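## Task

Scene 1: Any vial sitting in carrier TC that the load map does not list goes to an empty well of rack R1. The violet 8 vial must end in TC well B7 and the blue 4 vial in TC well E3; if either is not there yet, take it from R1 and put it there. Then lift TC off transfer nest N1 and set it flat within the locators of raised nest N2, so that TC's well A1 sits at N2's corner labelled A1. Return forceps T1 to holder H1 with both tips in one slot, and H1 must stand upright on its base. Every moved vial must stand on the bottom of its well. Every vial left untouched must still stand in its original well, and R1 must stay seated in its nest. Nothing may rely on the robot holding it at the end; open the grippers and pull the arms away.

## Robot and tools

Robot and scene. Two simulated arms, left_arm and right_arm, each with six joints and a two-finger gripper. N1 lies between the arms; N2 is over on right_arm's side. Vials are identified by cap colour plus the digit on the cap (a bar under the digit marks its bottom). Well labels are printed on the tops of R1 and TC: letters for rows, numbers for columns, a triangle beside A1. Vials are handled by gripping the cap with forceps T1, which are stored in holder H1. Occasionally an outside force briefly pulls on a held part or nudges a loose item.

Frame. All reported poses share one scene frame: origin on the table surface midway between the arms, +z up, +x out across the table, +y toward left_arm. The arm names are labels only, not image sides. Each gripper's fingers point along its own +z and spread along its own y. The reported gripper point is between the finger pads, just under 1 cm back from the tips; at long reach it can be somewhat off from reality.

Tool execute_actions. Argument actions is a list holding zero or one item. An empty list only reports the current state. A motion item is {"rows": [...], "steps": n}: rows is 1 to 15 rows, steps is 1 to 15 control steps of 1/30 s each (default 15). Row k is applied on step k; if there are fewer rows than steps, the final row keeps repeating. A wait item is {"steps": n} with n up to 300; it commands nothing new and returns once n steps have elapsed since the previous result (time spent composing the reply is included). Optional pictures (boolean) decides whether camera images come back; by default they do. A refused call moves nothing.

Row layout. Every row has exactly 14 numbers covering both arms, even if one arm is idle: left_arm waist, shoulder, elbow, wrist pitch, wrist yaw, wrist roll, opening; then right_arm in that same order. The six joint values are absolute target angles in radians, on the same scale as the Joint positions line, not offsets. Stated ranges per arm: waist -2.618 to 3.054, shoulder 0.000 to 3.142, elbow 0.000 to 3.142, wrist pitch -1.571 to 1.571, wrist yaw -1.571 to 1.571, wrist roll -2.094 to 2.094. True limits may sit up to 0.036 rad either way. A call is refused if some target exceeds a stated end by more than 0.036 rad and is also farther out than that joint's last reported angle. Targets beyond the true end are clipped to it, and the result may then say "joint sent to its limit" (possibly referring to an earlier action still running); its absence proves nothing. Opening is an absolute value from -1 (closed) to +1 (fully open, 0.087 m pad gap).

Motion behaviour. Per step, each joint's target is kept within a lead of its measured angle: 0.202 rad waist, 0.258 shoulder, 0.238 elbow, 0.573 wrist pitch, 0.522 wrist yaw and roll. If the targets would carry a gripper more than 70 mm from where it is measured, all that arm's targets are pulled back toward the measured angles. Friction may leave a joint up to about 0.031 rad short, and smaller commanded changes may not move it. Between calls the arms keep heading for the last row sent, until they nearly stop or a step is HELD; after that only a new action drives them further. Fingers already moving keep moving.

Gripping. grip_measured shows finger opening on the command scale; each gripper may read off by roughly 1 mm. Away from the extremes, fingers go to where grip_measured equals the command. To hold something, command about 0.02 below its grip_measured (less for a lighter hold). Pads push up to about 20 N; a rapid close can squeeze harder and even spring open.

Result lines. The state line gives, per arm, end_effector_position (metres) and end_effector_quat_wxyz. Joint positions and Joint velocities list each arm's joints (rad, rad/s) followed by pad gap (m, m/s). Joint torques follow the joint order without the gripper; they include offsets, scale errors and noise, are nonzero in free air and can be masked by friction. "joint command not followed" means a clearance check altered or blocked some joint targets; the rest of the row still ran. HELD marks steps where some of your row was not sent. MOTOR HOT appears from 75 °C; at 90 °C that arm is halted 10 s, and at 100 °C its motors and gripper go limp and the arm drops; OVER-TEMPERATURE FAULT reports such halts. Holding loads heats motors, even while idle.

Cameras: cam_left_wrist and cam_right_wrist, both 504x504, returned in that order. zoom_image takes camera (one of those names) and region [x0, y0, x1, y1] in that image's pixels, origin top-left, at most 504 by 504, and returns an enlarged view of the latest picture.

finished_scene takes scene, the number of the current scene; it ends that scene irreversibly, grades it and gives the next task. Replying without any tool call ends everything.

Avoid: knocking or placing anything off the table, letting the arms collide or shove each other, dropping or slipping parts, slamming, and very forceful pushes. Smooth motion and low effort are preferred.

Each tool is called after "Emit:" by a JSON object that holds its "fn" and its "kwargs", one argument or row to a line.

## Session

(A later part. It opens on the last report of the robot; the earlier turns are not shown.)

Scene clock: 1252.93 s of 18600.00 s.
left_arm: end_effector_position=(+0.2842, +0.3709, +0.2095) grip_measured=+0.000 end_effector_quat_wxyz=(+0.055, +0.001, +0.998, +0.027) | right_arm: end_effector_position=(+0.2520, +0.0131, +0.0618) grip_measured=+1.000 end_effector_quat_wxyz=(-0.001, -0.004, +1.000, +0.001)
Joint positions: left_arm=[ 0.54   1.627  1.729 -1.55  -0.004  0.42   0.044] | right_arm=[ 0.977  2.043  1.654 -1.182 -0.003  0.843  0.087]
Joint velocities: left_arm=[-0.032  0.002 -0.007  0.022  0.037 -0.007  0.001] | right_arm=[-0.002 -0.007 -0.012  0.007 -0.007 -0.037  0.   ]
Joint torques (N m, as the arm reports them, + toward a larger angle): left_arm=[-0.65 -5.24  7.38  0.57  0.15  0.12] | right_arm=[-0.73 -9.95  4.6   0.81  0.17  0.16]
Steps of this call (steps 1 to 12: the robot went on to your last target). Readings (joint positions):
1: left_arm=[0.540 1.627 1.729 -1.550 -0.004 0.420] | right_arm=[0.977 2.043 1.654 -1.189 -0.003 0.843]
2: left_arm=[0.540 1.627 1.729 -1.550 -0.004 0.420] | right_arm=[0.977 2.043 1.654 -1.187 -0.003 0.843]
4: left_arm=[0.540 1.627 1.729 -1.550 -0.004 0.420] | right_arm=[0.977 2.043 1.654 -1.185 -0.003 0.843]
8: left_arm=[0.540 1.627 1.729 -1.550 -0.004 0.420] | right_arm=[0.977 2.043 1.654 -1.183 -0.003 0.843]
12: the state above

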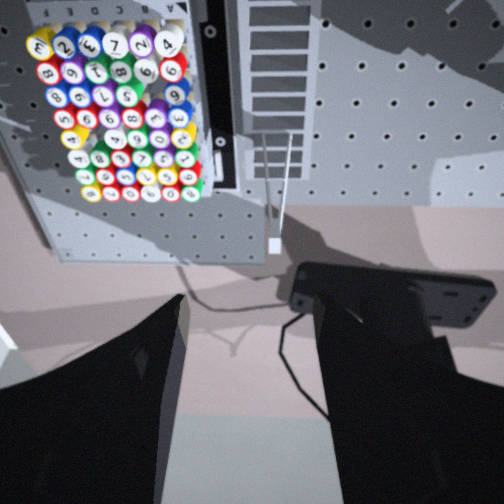

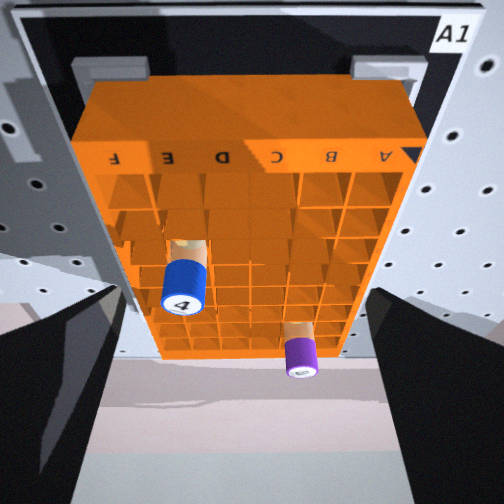

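Emit:
{"fn": "zoom_image", "kwargs": {
  "camera": "cam_right_wrist",
  "region": [60, 120, 440, 380]
}}

Emit:
{"fn": "zoom_image", "kwargs": {
  "camera": "cam_right_wrist",
  "region": [80, 250, 180, 350]
}}

Emit:
{"fn": "zoom_image", "kwargs": {
  "camera": "cam_right_wrist",
  "region": [320, 250, 420, 350]
}}

Region (60, 120, 440, 380) of cam_right_wrist's 504x504 image, scaled by 1.326, with more detail than that image has; it fills the top 345 rows of this view, and the rest is white.

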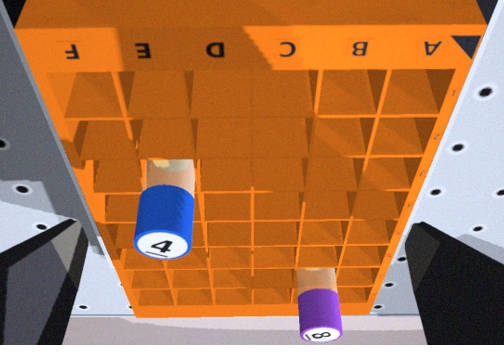

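Region (80, 250, 180, 350) of cam_right_wrist's 504x504 image, scaled by 5.040, with more detail than that image has.

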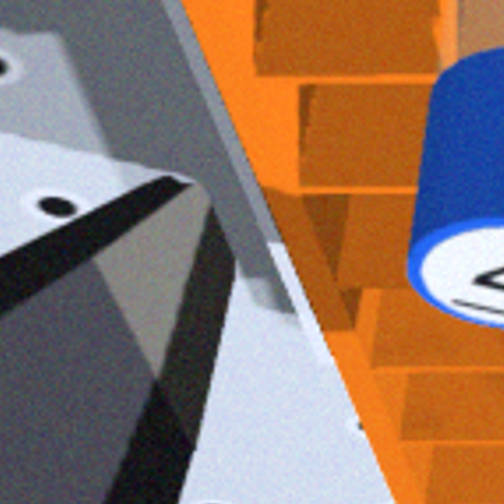

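Region (320, 250, 420, 350) of cam_right_wrist's 504x504 image, scaled by 5.040, with more detail than that image has.

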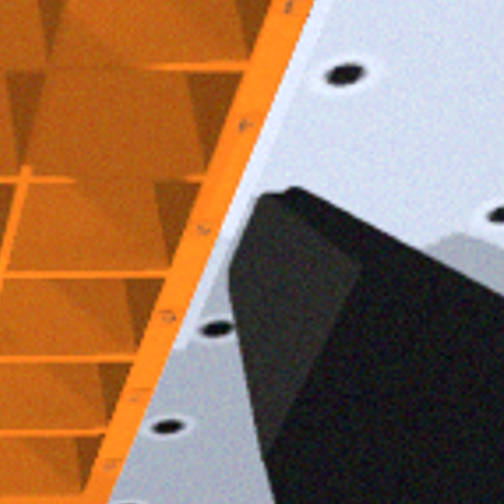

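Emit:
{"fn": "execute_actions", "kwargs": {
  "actions": [
    {"rows":[[0.532,1.625,1.75,-1.56,0,0.415,0,0.966,2.033,1.63,-1.15,0.008,0.853,1],[0.532,1.625,1.75,-1.56,0,0.415,0,0.966,2.033,1.623,-1.142,0.008,0.853,1],[0.532,1.625,1.75,-1.56,0,0.415,0,0.966,2.033,1.617,-1.142,0.008,0.853,1]],"steps":15}
  ]
}}

Emit:
{"fn": "zoom_image", "kwargs": {
  "camera": "cam_right_wrist",
  "region": [80, 250, 180, 350]
}}

Emit:
{"fn": "zoom_image", "kwargs": {
  "camera": "cam_right_wrist",
  "region": [320, 250, 420, 350]
}}

Scene clock: 1282.97 s of 18600.00 s.
left_arm: end_effector_position=(+0.2842, +0.3709, +0.2095) grip_measured=+0.000 end_effector_quat_wxyz=(+0.055, +0.001, +0.998, +0.027) | right_arm: end_effector_position=(+0.2511, +0.0119, +0.0567) grip_measured=+1.000 end_effector_quat_wxyz=(-0.002, -0.004, +1.000, -0.000)
Joint positions: left_arm=[ 0.54   1.627  1.729 -1.55  -0.004  0.42   0.044] | right_arm=[ 0.977  2.043  1.633 -1.164 -0.003  0.843  0.087]
Joint velocities: left_arm=[ 0.022  0.027  0.012 -0.095  0.037 -0.007  0.001] | right_arm=[-0.007 -0.022 -0.007 -0.051 -0.007  0.007  0.   ]
Joint torques (N m, as the arm reports them, + toward a larger angle): left_arm=[-0.64 -5.22  7.38  0.57  0.16  0.13] | right_arm=[-0.75 -9.93  4.5   0.8   0.17  0.16]
Steps of this call (steps 1 to 15: the robot went on to your last target; steps 16 to 90: nothing new was sent; then 26.53 s passed at rest; steps 91 to 105: all 15 steps of this action). Readings (joint positions):
91: left_arm=[0.540 1.627 1.729 -1.550 -0.004 0.420] | right_arm=[0.977 2.043 1.654 -1.181 -0.003 0.843]
92: left_arm=[0.540 1.627 1.729 -1.550 -0.004 0.420] | right_arm=[0.977 2.043 1.652 -1.176 -0.003 0.843]
94: left_arm=[0.540 1.627 1.729 -1.550 -0.004 0.420] | right_arm=[0.977 2.043 1.643 -1.169 -0.003 0.843]
98: left_arm=[0.540 1.627 1.729 -1.550 -0.004 0.420] | right_arm=[0.977 2.043 1.633 -1.168 -0.003 0.843]
105: the state above

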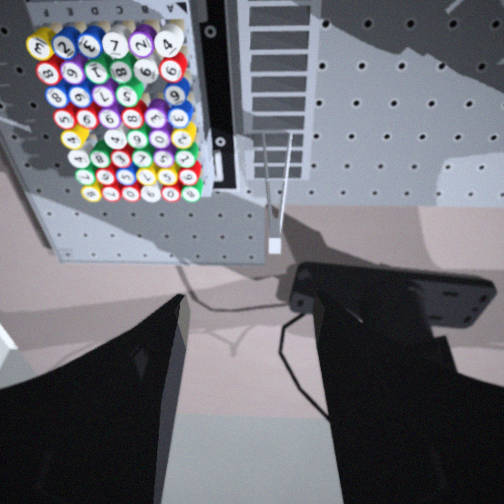

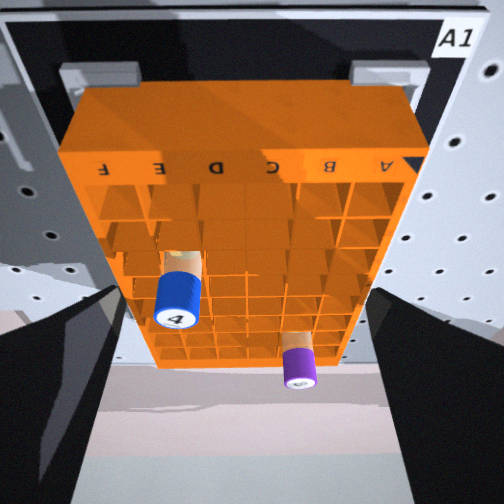

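Region (80, 250, 180, 350) of cam_right_wrist's 504x504 image, scaled by 5.040, with more detail than that image has.

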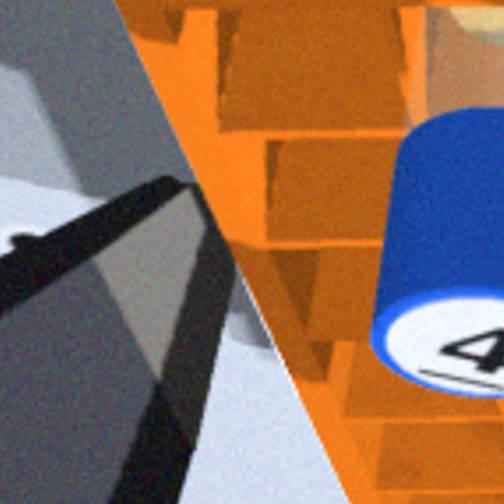

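Region (320, 250, 420, 350) of cam_right_wrist's 504x504 image, scaled by 5.040, with more detail than that image has.

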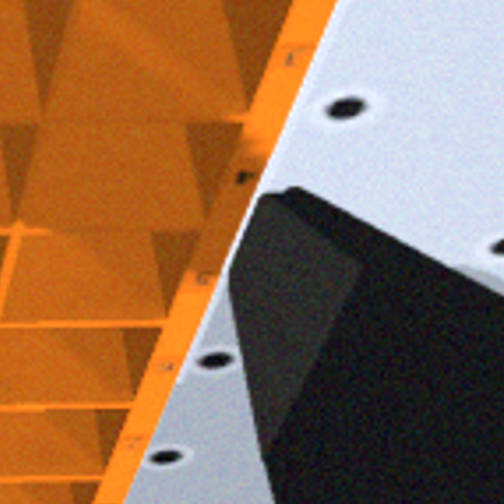

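Emit:
{"fn": "execute_actions", "kwargs": {
  "actions": [
    {"rows":[[0.532,1.625,1.75,-1.56,0,0.415,0,0.966,2.045,1.612,-1.132,0.008,0.853,1],[0.532,1.625,1.75,-1.56,0,0.415,0,0.966,2.048,1.609,-1.126,0.008,0.853,1],[0.532,1.625,1.75,-1.56,0,0.415,0,0.966,2.05,1.606,-1.121,0.008,0.853,1],[0.532,1.625,1.75,-1.56,0,0.415,0,0.966,2.051,1.603,-1.117,0.008,0.853,1],[0.532,1.625,1.75,-1.56,0,0.415,0,0.966,2.052,1.6,-1.113,0.008,0.853,1],[0.532,1.625,1.75,-1.56,0,0.415,0,0.966,2.053,1.597,-1.109,0.008,0.853,1],[0.532,1.625,1.75,-1.56,0,0.415,0,0.966,2.054,1.594,-1.105,0.008,0.853,1],[0.532,1.625,1.75,-1.56,0,0.415,0,0.966,2.055,1.591,-1.102,0.008,0.853,1],[0.532,1.625,1.75,-1.56,0,0.415,0,0.966,2.056,1.588,-1.102,0.008,0.853,1],[0.532,1.625,1.75,-1.56,0,0.415,0,0.966,2.056,1.586,-1.102,0.008,0.853,1]],"steps":15}
  ]
}}

Scene clock: 1294.87 s of 18600.00 s.
left_arm: end_effector_position=(+0.2842, +0.3709, +0.2095) grip_measured=+0.000 end_effector_quat_wxyz=(+0.055, +0.001, +0.998, +0.027) | right_arm: end_effector_position=(+0.2506, +0.0112, +0.0454) grip_measured=+1.000 end_effector_quat_wxyz=(-0.004, -0.004, +1.000, -0.002)
Joint positions: left_arm=[ 0.54   1.627  1.729 -1.55  -0.004  0.42   0.044] | right_arm=[ 0.977  2.053  1.602 -1.128 -0.003  0.843  0.087]
Joint velocities: left_arm=[-0.012 -0.012 -0.012 -0.007 -0.022  0.007 -0.001] | right_arm=[-0.017 -0.012 -0.002  0.051 -0.037 -0.051  0.   ]
Joint torques (N m, as the arm reports them, + toward a larger angle): left_arm=[-0.64 -5.23  7.38  0.57  0.16  0.13] | right_arm=[-0.75 -8.99  4.52  0.79  0.16  0.16]
Steps of this call (steps 1 to 15: the robot went on to your last target; steps 16 to 90: nothing new was sent; then 8.40 s passed at rest; steps 91 to 105: all 15 steps of this action). Readings (joint positions):
91: left_arm=[0.540 1.627 1.729 -1.550 -0.004 0.420] | right_arm=[0.977 2.043 1.633 -1.163 -0.003 0.843]
92: left_arm=[0.540 1.627 1.729 -1.550 -0.004 0.420] | right_arm=[0.977 2.043 1.633 -1.160 -0.003 0.843]
94: left_arm=[0.540 1.627 1.729 -1.550 -0.004 0.420] | right_arm=[0.977 2.043 1.629 -1.155 -0.003 0.843]
98: left_arm=[0.540 1.627 1.729 -1.550 -0.004 0.420] | right_arm=[0.977 2.046 1.614 -1.139 -0.003 0.843]
105: the state above

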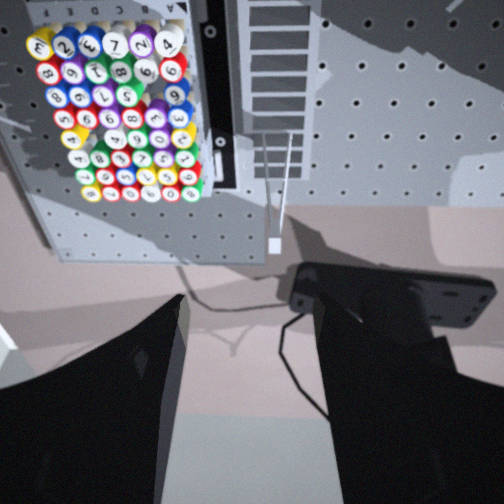

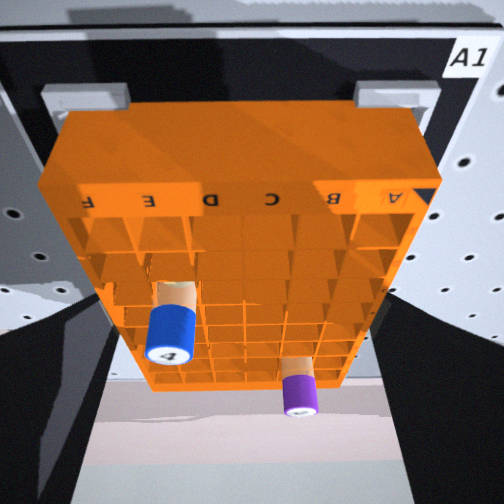

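Works. Another ~11 mm, then close.

Emit:
{"fn": "execute_actions", "kwargs": {
  "actions": [
    {"rows":[[0.532,1.625,1.75,-1.56,0,0.415,0,0.966,2.06,1.58,-1.092,0.008,0.853,1],[0.532,1.625,1.75,-1.56,0,0.415,0,0.966,2.062,1.577,-1.086,0.008,0.853,1],[0.532,1.625,1.75,-1.56,0,0.415,0,0.966,2.063,1.574,-1.08,0.008,0.853,1],[0.532,1.625,1.75,-1.56,0,0.415,0,0.966,2.064,1.571,-1.075,0.008,0.853,1],[0.532,1.625,1.75,-1.56,0,0.415,0,0.966,2.065,1.568,-1.07,0.008,0.853,1],[0.532,1.625,1.75,-1.56,0,0.415,0,0.966,2.066,1.565,-1.065,0.008,0.853,1],[0.532,1.625,1.75,-1.56,0,0.415,0,0.966,2.067,1.562,-1.061,0.008,0.853,1],[0.532,1.625,1.75,-1.56,0,0.415,0,0.966,2.067,1.559,-1.058,0.008,0.853,1],[0.532,1.625,1.75,-1.56,0,0.415,0,0.966,2.067,1.556,-1.058,0.008,0.853,1]],"steps":15}
  ],
  "pictures": false
}}

Emit:
{"fn": "execute_actions", "kwargs": {
  "actions": [
    {"rows":[[0.532,1.625,1.75,-1.56,0,0.415,0,0.966,2.067,1.556,-1.058,0.008,0.853,1],[0.532,1.625,1.75,-1.56,0,0.415,0,0.966,2.067,1.556,-1.058,0.008,0.853,1],[0.532,1.625,1.75,-1.56,0,0.415,0,0.966,2.067,1.556,-1.058,0.008,0.853,1],[0.532,1.625,1.75,-1.56,0,0.415,0,0.966,2.067,1.556,-1.058,0.008,0.853,1],[0.532,1.625,1.75,-1.56,0,0.415,0,0.966,2.067,1.556,-1.058,0.008,0.853,0.99],[0.532,1.625,1.75,-1.56,0,0.415,0,0.966,2.067,1.556,-1.058,0.008,0.853,0.98],[0.532,1.625,1.75,-1.56,0,0.415,0,0.966,2.067,1.556,-1.058,0.008,0.853,0.97],[0.532,1.625,1.75,-1.56,0,0.415,0,0.966,2.067,1.556,-1.058,0.008,0.853,0.96],[0.532,1.625,1.75,-1.56,0,0.415,0,0.966,2.067,1.556,-1.058,0.008,0.853,0.95],[0.532,1.625,1.75,-1.56,0,0.415,0,0.966,2.067,1.556,-1.058,0.008,0.853,0.94]],"steps":15}
  ]
}}

Scene clock: 1308.00 s of 18600.00 s.
left_arm: end_effector_position=(+0.2842, +0.3709, +0.2095) grip_measured=+0.000 end_effector_quat_wxyz=(+0.055, +0.001, +0.998, +0.027) | right_arm: end_effector_position=(+0.2512, +0.0117, +0.0336) grip_measured=+1.000 end_effector_quat_wxyz=(-0.003, -0.004, +1.000, -0.002)
Joint positions: left_arm=[ 0.54   1.627  1.729 -1.55  -0.004  0.42   0.044] | right_arm=[ 0.977  2.065  1.572 -1.084 -0.002  0.843  0.087]
Joint velocities: left_arm=[-0.012 -0.012 -0.007  0.007  0.037  0.007 -0.   ] | right_arm=[ 0.002 -0.002  0.002 -0.022 -0.037 -0.037  0.   ]
Joint torques (N m, as the arm reports them, + toward a larger angle): left_arm=[-0.64 -5.23  7.38  0.57  0.15  0.12] | right_arm=[-0.76 -9.1   4.43  0.77  0.15  0.16]
Steps of this call (steps 1 to 15: the robot went on to your last target; steps 16 to 90: nothing new was sent; then 9.63 s passed at rest; steps 91 to 105: all 15 steps of this action). Readings (joint positions):
91: left_arm=[0.540 1.627 1.729 -1.550 -0.004 0.420] | right_arm=[0.977 2.053 1.602 -1.123 -0.003 0.843]
92: left_arm=[0.540 1.627 1.729 -1.550 -0.004 0.420] | right_arm=[0.977 2.053 1.602 -1.120 -0.003 0.843]
94: left_arm=[0.540 1.627 1.729 -1.550 -0.004 0.420] | right_arm=[0.977 2.053 1.597 -1.115 -0.002 0.843]
98: left_arm=[0.540 1.627 1.729 -1.550 -0.004 0.420] | right_arm=[0.977 2.060 1.582 -1.097 -0.002 0.843]
105: the state above

Scene clock: 1308.50 s of 18600.00 s.
left_arm: end_effector_position=(+0.2842, +0.3709, +0.2095) grip_measured=+0.000 end_effector_quat_wxyz=(+0.055, +0.001, +0.998, +0.027) | right_arm: end_effector_position=(+0.2521, +0.0120, +0.0334) grip_measured=+0.960 end_effector_quat_wxyz=(-0.001, -0.004, +1.000, -0.001)
Joint positions: left_arm=[ 0.54   1.627  1.729 -1.55  -0.004  0.42   0.044] | right_arm=[ 0.977  2.065  1.572 -1.081  0.001  0.843  0.086]
Joint velocities: left_arm=[-0.022 -0.002  0.012 -0.022 -0.037 -0.037 -0.001] | right_arm=[ 0.007  0.002 -0.002 -0.081  0.007 -0.022 -0.   ]
Joint torques (N m, as the arm reports them, + toward a larger angle): left_arm=[-0.65 -5.22  7.37  0.57  0.16  0.13] | right_arm=[-0.76 -9.1   4.43  0.82  0.13  0.16]
Steps of this call (steps 1 to 15: all 15 steps of this action). Readings (joint positions):
1: left_arm=[0.540 1.627 1.729 -1.550 -0.004 0.420] | right_arm=[0.977 2.065 1.572 -1.083 -0.002 0.843]
2: left_arm=[0.540 1.627 1.729 -1.550 -0.004 0.420] | right_arm=[0.977 2.065 1.572 -1.082 -0.002 0.843]
4: left_arm=[0.540 1.627 1.729 -1.550 -0.004 0.420] | right_arm=[0.977 2.065 1.572 -1.081 -0.002 0.843]
8: left_arm=[0.540 1.627 1.729 -1.550 -0.004 0.420] | right_arm=[0.977 2.065 1.572 -1.081 0.000 0.843]
15: the state above

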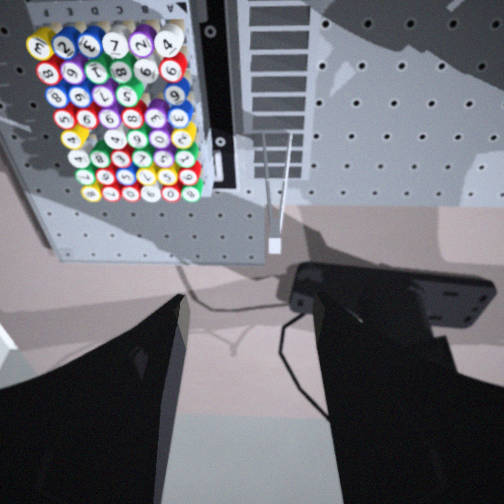

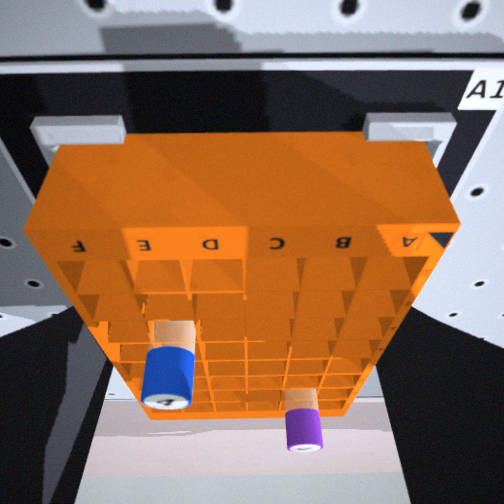

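Emit:
{"fn": "execute_actions", "kwargs": {
  "actions": [
    {"rows":[[0.532,1.625,1.75,-1.56,0,0.415,0,0.97,2.05,1.6,-1.096,0.005,0.853,0.94],[0.532,1.625,1.75,-1.56,0,0.415,0,0.97,2.046,1.606,-1.108,0.005,0.853,0.94],[0.532,1.625,1.75,-1.56,0,0.415,0,0.97,2.044,1.61,-1.116,0.005,0.853,0.94],[0.532,1.625,1.75,-1.56,0,0.415,0,0.97,2.042,1.614,-1.122,0.005,0.853,0.94],[0.532,1.625,1.75,-1.56,0,0.415,0,0.97,2.04,1.618,-1.128,0.005,0.853,0.94],[0.532,1.625,1.75,-1.56,0,0.415,0,0.97,2.038,1.623,-1.135,0.005,0.853,0.94],[0.532,1.625,1.75,-1.56,0,0.415,0,0.97,2.036,1.628,-1.142,0.005,0.853,0.94],[0.532,1.625,1.75,-1.56,0,0.415,0,0.97,2.034,1.633,-1.15,0.005,0.853,0.94],[0.532,1.625,1.75,-1.56,0,0.415,0,0.97,2.032,1.639,-1.158,0.005,0.853,0.94],[0.532,1.625,1.75,-1.56,0,0.415,0,0.97,2.03,1.645,-1.167,0.005,0.853,0.94],[0.532,1.625,1.75,-1.56,0,0.415,0,0.97,2.028,1.652,-1.177,0.005,0.853,0.94],[0.532,1.625,1.75,-1.56,0,0.415,0,0.97,2.026,1.66,-1.188,0.005,0.853,0.94],[0.532,1.625,1.75,-1.56,0,0.415,0,0.97,2.024,1.669,-1.2,0.005,0.853,0.94],[0.532,1.625,1.75,-1.56,0,0.415,0,0.97,2.022,1.679,-1.213,0.005,0.853,0.94],[0.532,1.625,1.75,-1.56,0,0.415,0,0.97,2.02,1.69,-1.227,0.005,0.853,0.94]],"steps":15}
  ],
  "pictures": false
}}

Emit:
{"fn": "execute_actions", "kwargs": {
  "actions": [
    {"rows":[[0.532,1.625,1.75,-1.56,0,0.415,0,0.97,2.018,1.703,-1.243,0.005,0.853,0.94],[0.532,1.625,1.75,-1.56,0,0.415,0,0.97,2.016,1.717,-1.259,0.005,0.853,0.94],[0.532,1.625,1.75,-1.56,0,0.415,0,0.97,2.016,1.731,-1.274,0.005,0.853,0.94],[0.532,1.625,1.75,-1.56,0,0.415,0,0.97,2.016,1.745,-1.289,0.005,0.853,0.94],[0.532,1.625,1.75,-1.56,0,0.415,0,0.97,2.016,1.759,-1.304,0.005,0.853,0.94],[0.532,1.625,1.75,-1.56,0,0.415,0,0.97,2.016,1.773,-1.318,0.005,0.853,0.94],[0.532,1.625,1.75,-1.56,0,0.415,0,0.97,2.016,1.787,-1.332,0.005,0.853,0.94],[0.532,1.625,1.75,-1.56,0,0.415,0,0.97,2.016,1.801,-1.346,0.005,0.853,0.94],[0.532,1.625,1.75,-1.56,0,0.415,0,0.97,2.016,1.815,-1.36,0.005,0.853,0.94],[0.532,1.625,1.75,-1.56,0,0.415,0,0.97,2.016,1.829,-1.374,0.005,0.853,0.94],[0.532,1.625,1.75,-1.56,0,0.415,0,0.97,2.016,1.843,-1.386,0.005,0.853,0.94],[0.532,1.625,1.75,-1.56,0,0.415,0,0.97,2.016,1.856,-1.396,0.005,0.853,0.94],[0.532,1.625,1.75,-1.56,0,0.415,0,0.97,2.016,1.867,-1.402,0.005,0.853,0.94],[0.532,1.625,1.75,-1.56,0,0.415,0,0.97,2.016,1.875,-1.404,0.005,0.853,0.94],[0.532,1.625,1.75,-1.56,0,0.415,0,0.97,2.016,1.88,-1.404,0.005,0.853,0.94]],"steps":15}
  ]
}}

Scene clock: 1341.13 s of 18600.00 s.
left_arm: end_effector_position=(+0.2842, +0.3709, +0.2095) grip_measured=+0.000 end_effector_quat_wxyz=(+0.055, +0.001, +0.998, +0.027) | right_arm: end_effector_position=(+0.2533, +0.0133, +0.0562) grip_measured=+0.960 end_effector_quat_wxyz=(+0.000, -0.004, +1.000, -0.001)
Joint positions: left_arm=[ 0.54   1.627  1.729 -1.55  -0.004  0.42   0.044] | right_arm=[ 0.977  2.051  1.644 -1.165  0.001  0.844  0.086]
Joint velocities: left_arm=[-0.007 -0.017 -0.007 -0.007  0.007 -0.007 -0.   ] | right_arm=[-0.002 -0.066  0.291 -0.256  0.051 -0.007 -0.001]
Joint torques (N m, as the arm reports them, + toward a larger angle): left_arm=[-0.64 -5.23  7.37  0.57  0.15  0.13] | right_arm=[ -0.46 -11.22   8.08   0.35   0.09   0.15]
Steps of this call (steps 1 to 15: the robot went on to your last target; steps 16 to 90: nothing new was sent; then 29.13 s passed at rest; steps 91 to 105: all 15 steps of this action). Readings (joint positions):
91: left_arm=[0.540 1.627 1.729 -1.550 -0.004 0.420] | right_arm=[0.977 2.065 1.572 -1.082 0.001 0.843]
92: left_arm=[0.540 1.627 1.729 -1.550 -0.004 0.420] | right_arm=[0.977 2.065 1.572 -1.082 0.001 0.843]
94: left_arm=[0.540 1.627 1.729 -1.550 -0.004 0.420] | right_arm=[0.977 2.065 1.577 -1.089 0.001 0.843]
98: left_arm=[0.540 1.627 1.729 -1.550 -0.004 0.420] | right_arm=[0.977 2.065 1.595 -1.109 0.001 0.844]
105: the state above

Scene clock: 1341.63 s of 18600.00 s.
left_arm: end_effector_position=(+0.2842, +0.3709, +0.2095) grip_measured=+0.000 end_effector_quat_wxyz=(+0.055, +0.001, +0.998, +0.027) | right_arm: end_effector_position=(+0.2569, +0.0175, +0.1089) grip_measured=+0.960 end_effector_quat_wxyz=(+0.006, -0.004, +1.000, +0.006)
Joint positions: left_arm=[ 0.54   1.627  1.729 -1.55  -0.004  0.42   0.044] | right_arm=[ 0.977  2.041  1.84  -1.353  0.001  0.844  0.086]
Joint velocities: left_arm=[-0.002 -0.002  0.002 -0.051  0.022  0.066  0.   ] | right_arm=[-0.017 -0.007  0.247 -0.242 -0.066 -0.081  0.   ]
Joint torques (N m, as the arm reports them, + toward a larger angle): left_arm=[-0.64 -5.22  7.38  0.57  0.15  0.12] | right_arm=[ -0.44 -11.03   7.8    0.32   0.09   0.15]
Steps of this call (steps 1 to 15: all 15 steps of this action). Readings (joint positions):
1: left_arm=[0.540 1.627 1.729 -1.550 -0.004 0.420] | right_arm=[0.977 2.048 1.655 -1.176 0.001 0.844]
2: left_arm=[0.540 1.627 1.729 -1.550 -0.004 0.420] | right_arm=[0.977 2.047 1.667 -1.189 0.001 0.844]
4: left_arm=[0.540 1.627 1.729 -1.550 -0.004 0.420] | right_arm=[0.977 2.043 1.694 -1.215 0.001 0.844]
8: left_arm=[0.540 1.627 1.729 -1.550 -0.004 0.420] | right_arm=[0.977 2.041 1.751 -1.269 0.001 0.844]
15: the state above

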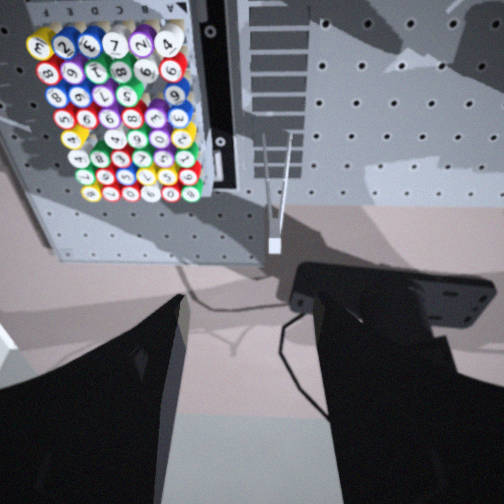

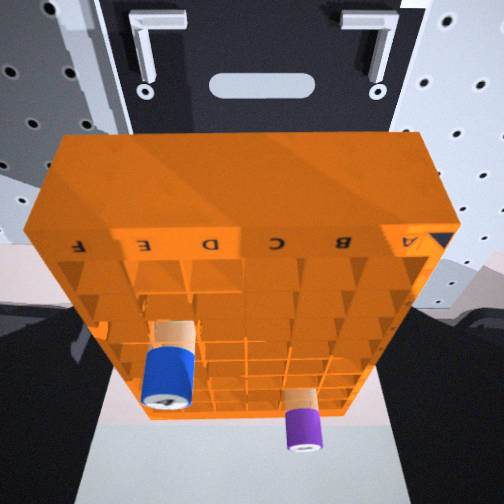

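Emit:
{"fn": "execute_actions", "kwargs": {
  "actions": [
    {"rows":[[0.532,1.625,1.75,-1.56,0,0.415,0,0.96,2.014,1.86,-1.39,0,0.825,0.94],[0.532,1.625,1.75,-1.56,0,0.415,0,0.945,2.01,1.84,-1.38,0,0.8,0.94],[0.532,1.625,1.75,-1.56,0,0.415,0,0.92,2.006,1.835,-1.37,0,0.76,0.94],[0.532,1.625,1.75,-1.56,0,0.415,0,0.89,2.002,1.83,-1.365,0,0.72,0.94],[0.532,1.625,1.75,-1.56,0,0.415,0,0.854,1.998,1.825,-1.363,0,0.68,0.94],[0.532,1.625,1.75,-1.56,0,0.415,0,0.818,1.994,1.82,-1.361,0,0.64,0.94],[0.532,1.625,1.75,-1.56,0,0.415,0,0.782,1.99,1.815,-1.359,0,0.6,0.94],[0.532,1.625,1.75,-1.56,0,0.415,0,0.746,1.986,1.81,-1.357,0,0.56,0.94],[0.532,1.625,1.75,-1.56,0,0.415,0,0.71,1.982,1.805,-1.355,0,0.52,0.94],[0.532,1.625,1.75,-1.56,0,0.415,0,0.674,1.978,1.8,-1.353,0,0.484,0.94],[0.532,1.625,1.75,-1.56,0,0.415,0,0.638,1.974,1.795,-1.351,0,0.448,0.94],[0.532,1.625,1.75,-1.56,0,0.415,0,0.602,1.97,1.79,-1.349,0,0.412,0.94],[0.532,1.625,1.75,-1.56,0,0.415,0,0.566,1.966,1.785,-1.347,0,0.376,0.94],[0.532,1.625,1.75,-1.56,0,0.415,0,0.53,1.962,1.78,-1.345,0,0.34,0.94],[0.532,1.625,1.75,-1.56,0,0.415,0,0.494,1.958,1.775,-1.344,0,0.304,0.94]],"steps":15}
  ],
  "pictures": false
}}

Emit:
{"fn": "execute_actions", "kwargs": {
  "actions": [
    {"rows":[[0.532,1.625,1.75,-1.56,0,0.415,0,0.458,1.954,1.77,-1.343,0,0.268,0.94],[0.532,1.625,1.75,-1.56,0,0.415,0,0.422,1.95,1.765,-1.342,0,0.232,0.94],[0.532,1.625,1.75,-1.56,0,0.415,0,0.386,1.946,1.76,-1.341,0,0.196,0.94],[0.532,1.625,1.75,-1.56,0,0.415,0,0.35,1.942,1.755,-1.34,0,0.16,0.94],[0.532,1.625,1.75,-1.56,0,0.415,0,0.314,1.938,1.75,-1.339,0,0.124,0.94],[0.532,1.625,1.75,-1.56,0,0.415,0,0.278,1.934,1.745,-1.338,0,0.088,0.94],[0.532,1.625,1.75,-1.56,0,0.415,0,0.242,1.93,1.74,-1.337,0,0.052,0.94],[0.532,1.625,1.75,-1.56,0,0.415,0,0.206,1.927,1.735,-1.336,0,0.016,0.94],[0.532,1.625,1.75,-1.56,0,0.415,0,0.17,1.924,1.73,-1.335,0,-0.02,0.94],[0.532,1.625,1.75,-1.56,0,0.415,0,0.134,1.921,1.725,-1.334,0,-0.056,0.94],[0.532,1.625,1.75,-1.56,0,0.415,0,0.098,1.918,1.72,-1.333,0,-0.092,0.94],[0.532,1.625,1.75,-1.56,0,0.415,0,0.062,1.918,1.715,-1.332,0,-0.128,0.94],[0.532,1.625,1.75,-1.56,0,0.415,0,0.026,1.918,1.71,-1.331,0,-0.164,0.94],[0.532,1.625,1.75,-1.56,0,0.415,0,-0.01,1.918,1.708,-1.33,0,-0.2,0.94],[0.532,1.625,1.75,-1.56,0,0.415,0,-0.046,1.918,1.708,-1.33,0,-0.236,0.94]],"steps":15}
  ],
  "pictures": false
}}

Emit:
{"fn": "execute_actions", "kwargs": {
  "actions": [
    {"rows":[[0.532,1.625,1.75,-1.56,0,0.415,0,-0.082,1.918,1.708,-1.33,0,-0.272,0.94],[0.532,1.625,1.75,-1.56,0,0.415,0,-0.118,1.918,1.708,-1.33,0,-0.308,0.94],[0.532,1.625,1.75,-1.56,0,0.415,0,-0.154,1.918,1.708,-1.33,0,-0.344,0.94],[0.532,1.625,1.75,-1.56,0,0.415,0,-0.19,1.918,1.708,-1.33,0,-0.38,0.94],[0.532,1.625,1.75,-1.56,0,0.415,0,-0.226,1.918,1.708,-1.33,0,-0.416,0.94],[0.532,1.625,1.75,-1.56,0,0.415,0,-0.262,1.918,1.708,-1.33,0,-0.452,0.94],[0.532,1.625,1.75,-1.56,0,0.415,0,-0.296,1.918,1.708,-1.33,0,-0.488,0.94],[0.532,1.625,1.75,-1.56,0,0.415,0,-0.328,1.918,1.708,-1.33,0,-0.52,0.94],[0.532,1.625,1.75,-1.56,0,0.415,0,-0.357,1.918,1.708,-1.33,0,-0.55,0.94],[0.532,1.625,1.75,-1.56,0,0.415,0,-0.383,1.918,1.708,-1.33,0,-0.575,0.94],[0.532,1.625,1.75,-1.56,0,0.415,0,-0.405,1.918,1.708,-1.33,0,-0.595,0.94],[0.532,1.625,1.75,-1.56,0,0.415,0,-0.423,1.918,1.708,-1.33,0,-0.595,0.94],[0.532,1.625,1.75,-1.56,0,0.415,0,-0.438,1.918,1.708,-1.33,0,-0.595,0.94],[0.532,1.625,1.75,-1.56,0,0.415,0,-0.449,1.918,1.708,-1.33,0,-0.595,0.94],[0.532,1.625,1.75,-1.56,0,0.415,0,-0.457,1.918,1.708,-1.33,0,-0.595,0.94]],"steps":15}
  ],
  "pictures": false
}}

Emit:
{"fn": "execute_actions", "kwargs": {
  "actions": [
    {"steps":20}
  ]
}}

Scene clock: 1378.47 s of 18600.00 s.
left_arm: end_effector_position=(+0.2842, +0.3709, +0.2095) grip_measured=+0.000 end_effector_quat_wxyz=(+0.055, +0.001, +0.998, +0.027) | right_arm: end_effector_position=(+0.3457, -0.1184, +0.1161) grip_measured=+0.960 end_effector_quat_wxyz=(+0.008, +0.016, +1.000, +0.005)
Joint positions: left_arm=[ 0.54   1.627  1.729 -1.55  -0.004  0.42   0.044] | right_arm=[ 0.554  1.992  1.799 -1.358 -0.003  0.46   0.086]
Joint velocities: left_arm=[ 0.007  0.002  0.007 -0.037  0.007 -0.007  0.   ] | right_arm=[-0.989 -0.1   -0.149  0.051 -0.066 -0.945 -0.   ]
Joint torques (N m, as the arm reports them, + toward a larger angle): left_arm=[-0.64 -5.23  7.39  0.57  0.15  0.13] | right_arm=[  0.08 -10.95   4.72   0.72   0.05   0.03]
Steps of this call (steps 1 to 30: the robot went on to your last target; steps 31 to 90: nothing new was sent; then 33.33 s passed at rest; steps 91 to 105: all 15 steps of this action). Readings (joint positions):
91: left_arm=[0.540 1.627 1.729 -1.550 -0.004 0.420] | right_arm=[0.977 2.037 1.852 -1.384 0.001 0.842]
92: left_arm=[0.540 1.627 1.729 -1.550 -0.004 0.420] | right_arm=[0.975 2.037 1.852 -1.384 0.001 0.837]
94: left_arm=[0.540 1.627 1.729 -1.550 -0.004 0.420] | right_arm=[0.958 2.036 1.851 -1.383 -0.002 0.806]
98: left_arm=[0.540 1.627 1.729 -1.550 -0.004 0.420] | right_arm=[0.839 2.021 1.832 -1.375 -0.008 0.698]
105: the state above

Scene clock: 1378.97 s of 18600.00 s.
left_arm: end_effector_position=(+0.2842, +0.3709, +0.2095) grip_measured=+0.000 end_effector_quat_wxyz=(+0.055, +0.001, +0.998, +0.027) | right_arm: end_effector_position=(+0.3649, -0.3174, +0.1156) grip_measured=+0.960 end_effector_quat_wxyz=(+0.006, +0.013, +1.000, -0.000)
Joint positions: left_arm=[ 0.54   1.627  1.729 -1.55  -0.004  0.42   0.044] | right_arm=[ 0.021  1.943  1.727 -1.344 -0.    -0.077  0.086]
Joint velocities: left_arm=[ 0.007  0.012  0.002  0.007 -0.007  0.051 -0.   ] | right_arm=[-1.013  0.007 -0.071 -0.022  0.066 -1.004  0.001]
Joint torques (N m, as the arm reports them, + toward a larger angle): left_arm=[-0.64 -5.22  7.37  0.57  0.15  0.13] | right_arm=[ -0.47 -10.34   4.74   0.78  -0.01   0.03]
Steps of this call (steps 1 to 15: all 15 steps of this action). Readings (joint positions):
1: left_arm=[0.540 1.627 1.729 -1.550 -0.004 0.420] | right_arm=[0.519 1.988 1.793 -1.357 -0.003 0.424]
2: left_arm=[0.540 1.627 1.729 -1.550 -0.004 0.420] | right_arm=[0.485 1.984 1.788 -1.356 -0.002 0.389]
4: left_arm=[0.540 1.627 1.729 -1.550 -0.004 0.420] | right_arm=[0.417 1.975 1.778 -1.354 -0.002 0.317]
8: left_arm=[0.540 1.627 1.729 -1.550 -0.004 0.420] | right_arm=[0.275 1.959 1.758 -1.350 -0.001 0.174]
15: the state above

Scene clock: 1379.47 s of 18600.00 s.
left_arm: end_effector_position=(+0.2842, +0.3709, +0.2095) grip_measured=+0.000 end_effector_quat_wxyz=(+0.055, +0.001, +0.998, +0.027) | right_arm: end_effector_position=(+0.3085, -0.4781, +0.1147) grip_measured=+0.960 end_effector_quat_wxyz=(+0.004, +0.016, +1.000, -0.004)
Joint positions: left_arm=[ 0.54   1.627  1.729 -1.55  -0.004  0.42   0.044] | right_arm=[-0.442  1.943  1.723 -1.34   0.002 -0.534  0.086]
Joint velocities: left_arm=[-0.007 -0.022  0.002  0.007  0.022  0.022 -0.001] | right_arm=[-0.344 -0.017  0.012  0.007 -0.051 -0.33  -0.001]
Joint torques (N m, as the arm reports them, + toward a larger angle): left_arm=[-0.64 -5.23  7.38  0.57  0.15  0.13] | right_arm=[  0.6  -10.38   4.72   0.72  -0.06  -0.02]
Steps of this call (steps 1 to 15: all 15 steps of this action). Readings (joint positions):
1: left_arm=[0.540 1.627 1.729 -1.550 -0.004 0.420] | right_arm=[-0.015 1.943 1.725 -1.343 -0.000 -0.113]
2: left_arm=[0.540 1.627 1.729 -1.550 -0.004 0.420] | right_arm=[-0.050 1.943 1.723 -1.343 -0.000 -0.150]
4: left_arm=[0.540 1.627 1.729 -1.550 -0.004 0.420] | right_arm=[-0.122 1.943 1.723 -1.343 -0.000 -0.221]
8: left_arm=[0.540 1.627 1.729 -1.550 -0.004 0.420] | right_arm=[-0.265 1.943 1.723 -1.341 -0.000 -0.365]
15: the state above

Scene clock: 1380.13 s of 18600.00 s.
left_arm: end_effector_position=(+0.2842, +0.3709, +0.2095) grip_measured=+0.000 end_effector_quat_wxyz=(+0.055, +0.001, +0.998, +0.027) | right_arm: end_effector_position=(+0.3053, -0.4845, +0.1147) grip_measured=+0.960 end_effector_quat_wxyz=(+0.004, -0.001, +1.000, -0.004)
Joint positions: left_arm=[ 0.54   1.627  1.729 -1.55  -0.004  0.42   0.044] | right_arm=[-0.458  1.943  1.723 -1.34   0.002 -0.585  0.086]
Joint velocities: left_arm=[ 0.012  0.002  0.007  0.022 -0.022  0.007  0.001] | right_arm=[-0.012  0.002  0.007 -0.037  0.022 -0.007 -0.   ]
Joint torques (N m, as the arm reports them, + toward a larger angle): left_arm=[-0.64 -5.23  7.37  0.57  0.15  0.12] | right_arm=[  0.17 -10.37   4.72   0.73  -0.07   0.03]
Steps of this call (steps 1 to 20: the robot went on to your last target). Readings (joint positions):
1: left_arm=[0.540 1.627 1.729 -1.550 -0.004 0.420] | right_arm=[-0.452 1.943 1.723 -1.340 0.002 -0.544]
2: left_arm=[0.540 1.627 1.729 -1.550 -0.004 0.420] | right_arm=[-0.457 1.943 1.723 -1.340 0.002 -0.552]
4: left_arm=[0.540 1.627 1.729 -1.550 -0.004 0.420] | right_arm=[-0.458 1.943 1.723 -1.340 0.002 -0.564]
8: left_arm=[0.540 1.627 1.729 -1.550 -0.004 0.420] | right_arm=[-0.458 1.943 1.723 -1.340 0.002 -0.577]
20: the state above

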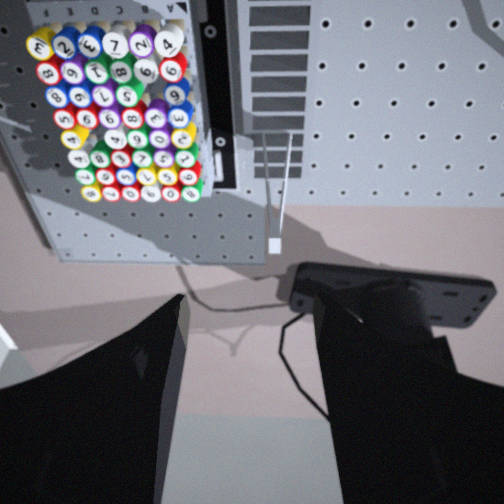

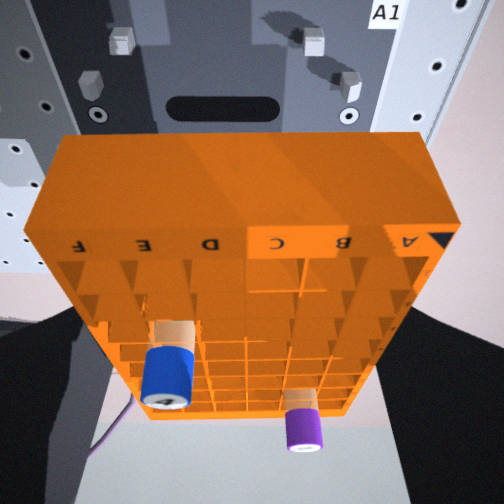

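Emit:
{"fn": "execute_actions", "kwargs": {
  "actions": [
    {"rows":[[0.532,1.625,1.75,-1.56,0,0.415,0,-0.445,1.916,1.696,-1.31,0,-0.57,0.94],[0.532,1.625,1.75,-1.56,0,0.415,0,-0.44,1.914,1.684,-1.295,0,-0.56,0.94],[0.532,1.625,1.75,-1.56,0,0.415,0,-0.436,1.912,1.672,-1.28,0,-0.552,0.94],[0.532,1.625,1.75,-1.56,0,0.415,0,-0.432,1.912,1.66,-1.267,0,-0.552,0.94],[0.532,1.625,1.75,-1.56,0,0.415,0,-0.432,1.912,1.648,-1.255,0,-0.552,0.94],[0.532,1.625,1.75,-1.56,0,0.415,0,-0.432,1.912,1.636,-1.243,0,-0.552,0.94],[0.532,1.625,1.75,-1.56,0,0.415,0,-0.432,1.912,1.624,-1.231,0,-0.552,0.94],[0.532,1.625,1.75,-1.56,0,0.415,0,-0.432,1.912,1.612,-1.219,0,-0.552,0.94],[0.532,1.625,1.75,-1.56,0,0.415,0,-0.432,1.912,1.6,-1.207,0,-0.552,0.94],[0.532,1.625,1.75,-1.56,0,0.415,0,-0.432,1.912,1.588,-1.195,0,-0.552,0.94],[0.532,1.625,1.75,-1.56,0,0.415,0,-0.432,1.912,1.576,-1.185,0,-0.552,0.94],[0.532,1.625,1.75,-1.56,0,0.415,0,-0.432,1.912,1.565,-1.177,0,-0.552,0.94],[0.532,1.625,1.75,-1.56,0,0.415,0,-0.432,1.912,1.556,-1.172,0,-0.552,0.94],[0.532,1.625,1.75,-1.56,0,0.415,0,-0.432,1.912,1.549,-1.17,0,-0.552,0.94],[0.532,1.625,1.75,-1.56,0,0.415,0,-0.432,1.912,1.543,-1.17,0,-0.552,0.94]],"steps":15}
  ],
  "pictures": false
}}

Emit:
{"fn": "execute_actions", "kwargs": {
  "actions": [
    {"steps":15}
  ]
}}

Scene clock: 1412.00 s of 18600.00 s.
left_arm: end_effector_position=(+0.2842, +0.3709, +0.2095) grip_measured=+0.000 end_effector_quat_wxyz=(+0.055, +0.001, +0.998, +0.027) | right_arm: end_effector_position=(+0.3009, -0.4746, +0.0799) grip_measured=+0.960 end_effector_quat_wxyz=(-0.004, +0.002, +1.000, +0.001)
Joint positions: left_arm=[ 0.54   1.627  1.729 -1.55  -0.004  0.42   0.044] | right_arm=[-0.442  1.932  1.567 -1.213  0.002 -0.563  0.086]
Joint velocities: left_arm=[-0.017  0.017  0.012 -0.007 -0.066 -0.007  0.002] | right_arm=[-0.007 -0.002 -0.222  0.183  0.037 -0.007 -0.   ]
Joint torques (N m, as the arm reports them, + toward a larger angle): left_arm=[-0.65 -5.23  7.38  0.57  0.15  0.13] | right_arm=[ 0.92 -9.88  5.    0.77 -0.07  0.16]
Steps of this call (steps 1 to 15: the robot went on to your last target; steps 16 to 90: nothing new was sent; then 28.37 s passed at rest; steps 91 to 105: all 15 steps of this action). Readings (joint positions):
91: left_arm=[0.540 1.627 1.729 -1.550 -0.004 0.420] | right_arm=[-0.458 1.942 1.720 -1.338 0.002 -0.584]
92: left_arm=[0.540 1.627 1.729 -1.550 -0.004 0.420] | right_arm=[-0.458 1.940 1.714 -1.332 0.002 -0.582]
94: left_arm=[0.540 1.627 1.729 -1.550 -0.004 0.420] | right_arm=[-0.454 1.934 1.695 -1.317 0.002 -0.574]
98: left_arm=[0.540 1.627 1.729 -1.550 -0.004 0.420] | right_arm=[-0.443 1.932 1.647 -1.279 0.002 -0.567]
105: the state above

Scene clock: 1412.50 s of 18600.00 s.
left_arm: end_effector_position=(+0.2842, +0.3709, +0.2095) grip_measured=+0.000 end_effector_quat_wxyz=(+0.055, +0.001, +0.998, +0.027) | right_arm: end_effector_position=(+0.3033, -0.4761, +0.0765) grip_measured=+0.960 end_effector_quat_wxyz=(+0.002, +0.003, +1.000, -0.002)
Joint positions: left_arm=[ 0.54   1.627  1.729 -1.55  -0.004  0.42   0.044] | right_arm=[-0.442  1.932  1.556 -1.189  0.002 -0.562  0.086]
Joint velocities: left_arm=[ 0.007 -0.007 -0.007  0.037  0.007 -0.051  0.   ] | right_arm=[ 0.007  0.002 -0.002 -0.037  0.007 -0.037 -0.001]
Joint torques (N m, as the arm reports them, + toward a larger angle): left_arm=[-0.64 -5.24  7.38  0.57  0.15  0.13] | right_arm=[ 0.89 -9.89  4.88  0.81 -0.07  0.15]
Steps of this call (steps 1 to 15: the robot went on to your last target). Readings (joint positions):
1: left_arm=[0.540 1.627 1.729 -1.550 -0.004 0.420] | right_arm=[-0.442 1.932 1.561 -1.209 0.002 -0.563]
2: left_arm=[0.540 1.627 1.729 -1.550 -0.004 0.420] | right_arm=[-0.442 1.932 1.557 -1.206 0.002 -0.562]
4: left_arm=[0.540 1.627 1.729 -1.550 -0.004 0.420] | right_arm=[-0.442 1.932 1.556 -1.202 0.002 -0.562]
8: left_arm=[0.540 1.627 1.729 -1.550 -0.004 0.420] | right_arm=[-0.442 1.932 1.556 -1.192 0.002 -0.562]
15: the state above

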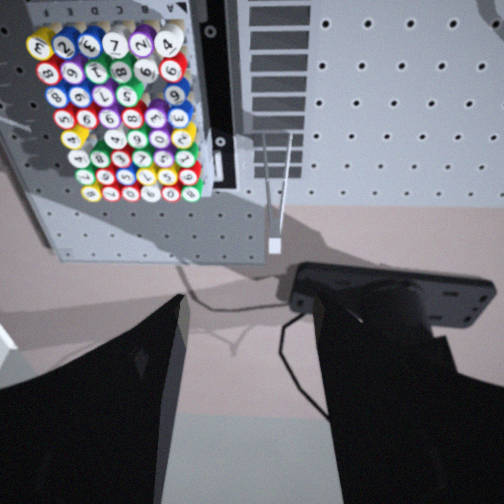

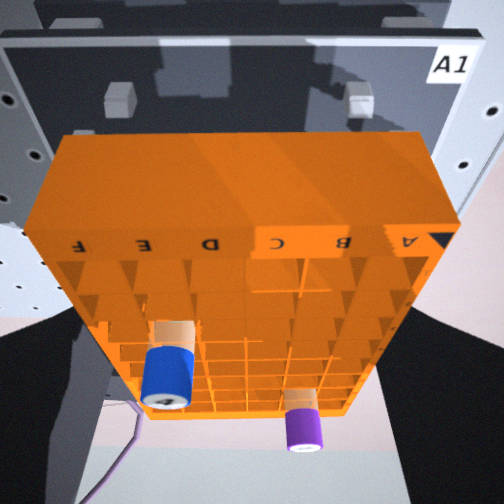

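Emit:
{"fn": "zoom_image", "kwargs": {
  "camera": "cam_right_wrist",
  "region": [40, 20, 240, 180]
}}

Emit:
{"fn": "zoom_image", "kwargs": {
  "camera": "cam_right_wrist",
  "region": [260, 20, 460, 180]
}}

Region (40, 20, 240, 180) of cam_right_wrist's 504x504 image, scaled by 2.520, with more detail than that image has; it fills the top 403 rows of this view, and the rest is white.

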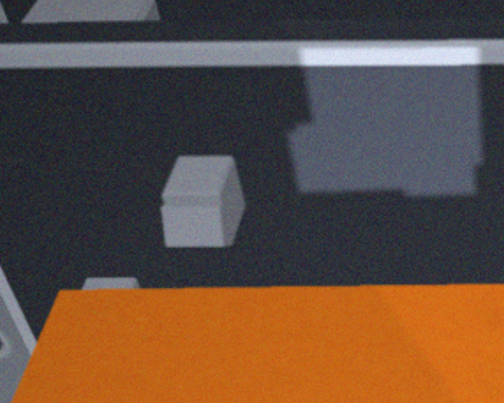

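Region (260, 20, 460, 180) of cam_right_wrist's 504x504 image, scaled by 2.520, with more detail than that image has; it fills the top 403 rows of this view, and the rest is white.

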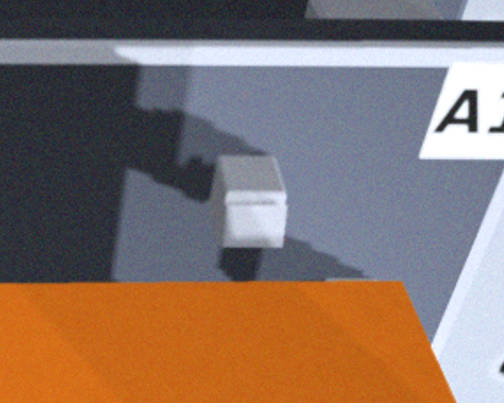

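Emit:
{"fn": "execute_actions", "kwargs": {
  "actions": [
    {"rows":[[0.532,1.625,1.75,-1.56,0,0.415,0,-0.432,1.92,1.537,-1.162,0,-0.543,0.94],[0.532,1.625,1.75,-1.56,0,0.415,0,-0.432,1.92,1.531,-1.155,0,-0.543,0.94],[0.532,1.625,1.75,-1.56,0,0.415,0,-0.432,1.92,1.525,-1.15,0,-0.543,0.94],[0.532,1.625,1.75,-1.56,0,0.415,0,-0.432,1.92,1.519,-1.145,0,-0.543,0.94],[0.532,1.625,1.75,-1.56,0,0.415,0,-0.432,1.92,1.513,-1.14,0,-0.543,0.94],[0.532,1.625,1.75,-1.56,0,0.415,0,-0.432,1.92,1.507,-1.14,0,-0.543,0.94]],"steps":15}
  ]
}}

Emit:
{"fn": "zoom_image", "kwargs": {
  "camera": "cam_right_wrist",
  "region": [20, 40, 220, 200]
}}

Emit:
{"fn": "zoom_image", "kwargs": {
  "camera": "cam_right_wrist",
  "region": [270, 40, 470, 200]
}}

Scene clock: 1437.73 s of 18600.00 s.
left_arm: end_effector_position=(+0.2842, +0.3709, +0.2095) grip_measured=+0.000 end_effector_quat_wxyz=(+0.055, +0.001, +0.998, +0.027) | right_arm: end_effector_position=(+0.3007, -0.4741, +0.0678) grip_measured=+0.960 end_effector_quat_wxyz=(-0.001, +0.007, +1.000, -0.000)
Joint positions: left_arm=[ 0.54   1.627  1.729 -1.55  -0.004  0.42   0.044] | right_arm=[-0.442  1.932  1.52  -1.16   0.002 -0.553  0.086]
Joint velocities: left_arm=[-0.007 -0.012 -0.002  0.051  0.066  0.037  0.   ] | right_arm=[-0.002  0.007 -0.007  0.051  0.037  0.066  0.   ]
Joint torques (N m, as the arm reports them, + toward a larger angle): left_arm=[-0.64 -5.23  7.38  0.57  0.15  0.13] | right_arm=[ 0.89 -9.29  4.79  0.78 -0.07  0.16]
Steps of this call (steps 1 to 15: the robot went on to your last target; steps 16 to 90: nothing new was sent; then 21.73 s passed at rest; steps 91 to 105: all 15 steps of this action). Readings (joint positions):
91: left_arm=[0.540 1.627 1.729 -1.550 -0.004 0.420] | right_arm=[-0.442 1.932 1.556 -1.187 0.002 -0.560]
92: left_arm=[0.540 1.627 1.729 -1.550 -0.004 0.420] | right_arm=[-0.442 1.932 1.554 -1.184 0.002 -0.559]
94: left_arm=[0.540 1.627 1.729 -1.550 -0.004 0.420] | right_arm=[-0.442 1.932 1.546 -1.175 0.002 -0.557]
98: left_arm=[0.540 1.627 1.729 -1.550 -0.004 0.420] | right_arm=[-0.442 1.932 1.523 -1.165 0.002 -0.554]
105: the state above

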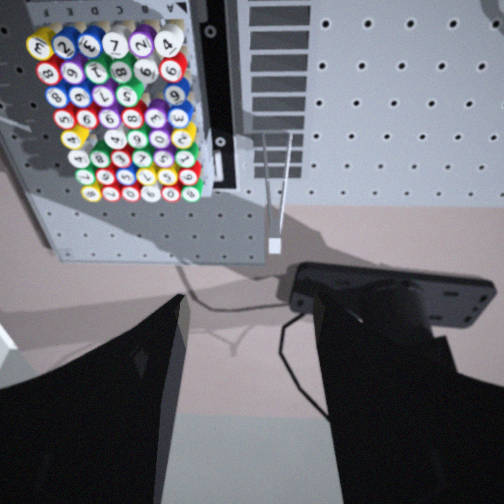

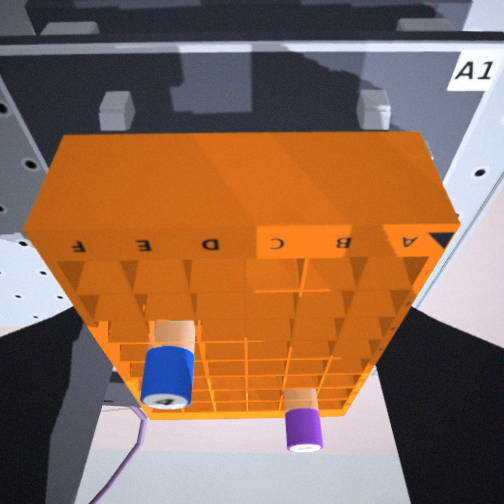

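Region (20, 40, 220, 200) of cam_right_wrist's 504x504 image, scaled by 2.520, with more detail than that image has; it fills the top 403 rows of this view, and the rest is white.

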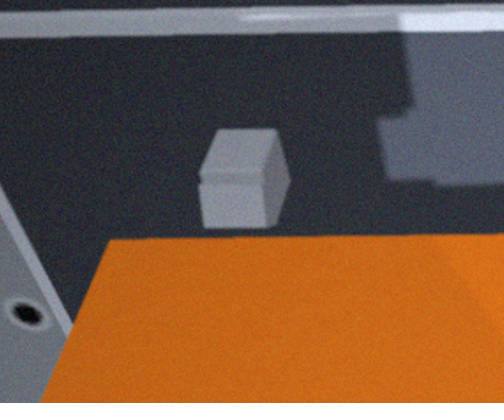

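Region (270, 40, 470, 200) of cam_right_wrist's 504x504 image, scaled by 2.520, with more detail than that image has; it fills the top 403 rows of this view, and the rest is white.

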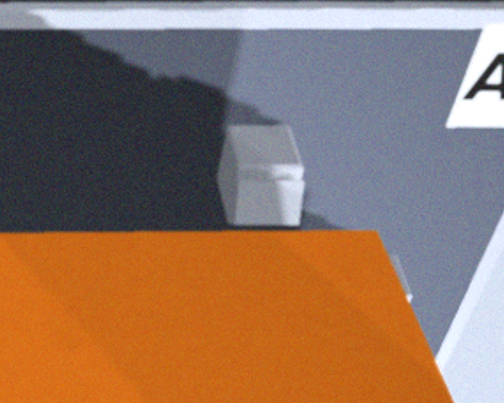

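Emit:
{"fn": "execute_actions", "kwargs": {
  "actions": [
    {"rows":[[0.532,1.625,1.75,-1.56,0,0.415,0,-0.432,1.92,1.507,-1.135,0,-0.536,0.94],[0.532,1.625,1.75,-1.56,0,0.415,0,-0.432,1.92,1.504,-1.13,0,-0.536,0.94],[0.532,1.625,1.75,-1.56,0,0.415,0,-0.432,1.92,1.501,-1.126,0,-0.536,0.94],[0.532,1.625,1.75,-1.56,0,0.415,0,-0.432,1.92,1.498,-1.124,0,-0.536,0.94],[0.532,1.625,1.75,-1.56,0,0.415,0,-0.432,1.92,1.495,-1.124,0,-0.536,0.94]],"steps":15}
  ]
}}

Emit:
{"fn": "zoom_image", "kwargs": {
  "camera": "cam_right_wrist",
  "region": [20, 40, 220, 200]
}}

Emit:
{"fn": "zoom_image", "kwargs": {
  "camera": "cam_right_wrist",
  "region": [270, 40, 470, 200]
}}

Scene clock: 1457.67 s of 18600.00 s.
left_arm: end_effector_position=(+0.2842, +0.3709, +0.2095) grip_measured=+0.000 end_effector_quat_wxyz=(+0.055, +0.001, +0.998, +0.027) | right_arm: end_effector_position=(+0.3003, -0.4736, +0.0655) grip_measured=+0.960 end_effector_quat_wxyz=(-0.001, +0.011, +1.000, -0.001)
Joint positions: left_arm=[ 0.54   1.627  1.729 -1.55  -0.004  0.42   0.044] | right_arm=[-0.442  1.932  1.511 -1.15   0.002 -0.546  0.086]
Joint velocities: left_arm=[-0.027 -0.002  0.007  0.007  0.037 -0.022 -0.   ] | right_arm=[-0.002  0.002  0.002 -0.007 -0.022  0.007 -0.001]
Joint torques (N m, as the arm reports them, + toward a larger angle): left_arm=[-0.64 -5.23  7.37  0.57  0.15  0.13] | right_arm=[ 0.89 -9.34  4.57  0.89 -0.07  0.16]
Steps of this call (steps 1 to 15: the robot went on to your last target; steps 16 to 90: nothing new was sent; then 16.43 s passed at rest; steps 91 to 105: all 15 steps of this action). Readings (joint positions):
91: left_arm=[0.540 1.627 1.729 -1.550 -0.004 0.420] | right_arm=[-0.442 1.932 1.520 -1.157 0.002 -0.552]
92: left_arm=[0.540 1.627 1.729 -1.550 -0.004 0.420] | right_arm=[-0.442 1.932 1.520 -1.156 0.002 -0.550]
94: left_arm=[0.540 1.627 1.729 -1.550 -0.004 0.420] | right_arm=[-0.442 1.932 1.520 -1.153 0.002 -0.548]
98: left_arm=[0.540 1.627 1.729 -1.550 -0.004 0.420] | right_arm=[-0.442 1.932 1.512 -1.150 0.002 -0.546]
105: the state above

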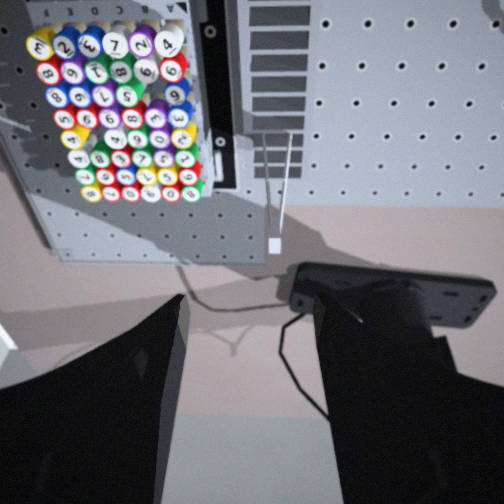

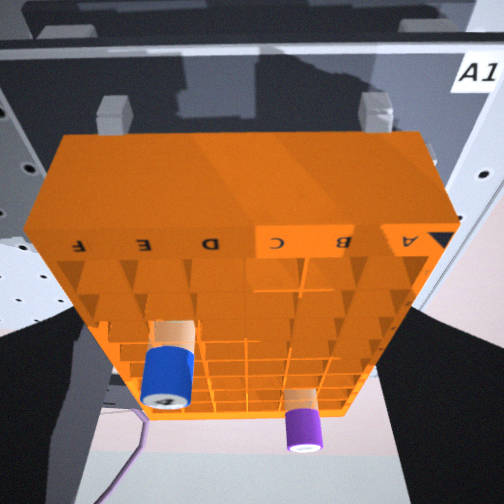

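Region (20, 40, 220, 200) of cam_right_wrist's 504x504 image, scaled by 2.520, with more detail than that image has; it fills the top 403 rows of this view, and the rest is white.

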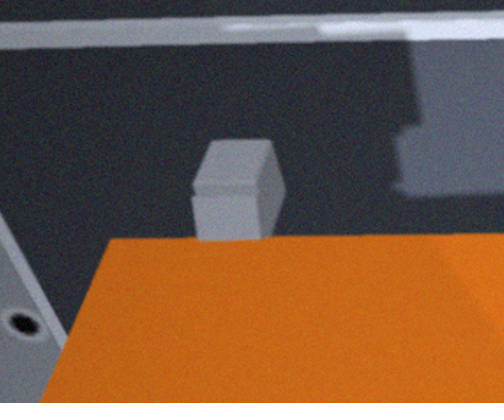

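Region (270, 40, 470, 200) of cam_right_wrist's 504x504 image, scaled by 2.520, with more detail than that image has; it fills the top 403 rows of this view, and the rest is white.

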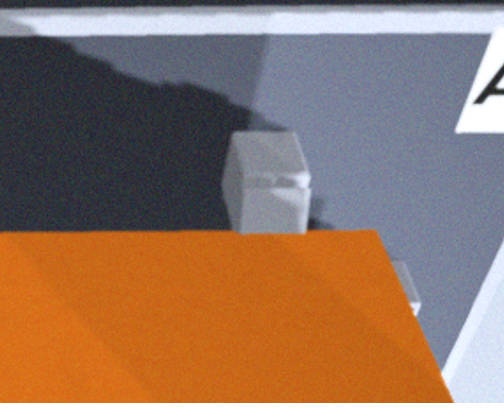

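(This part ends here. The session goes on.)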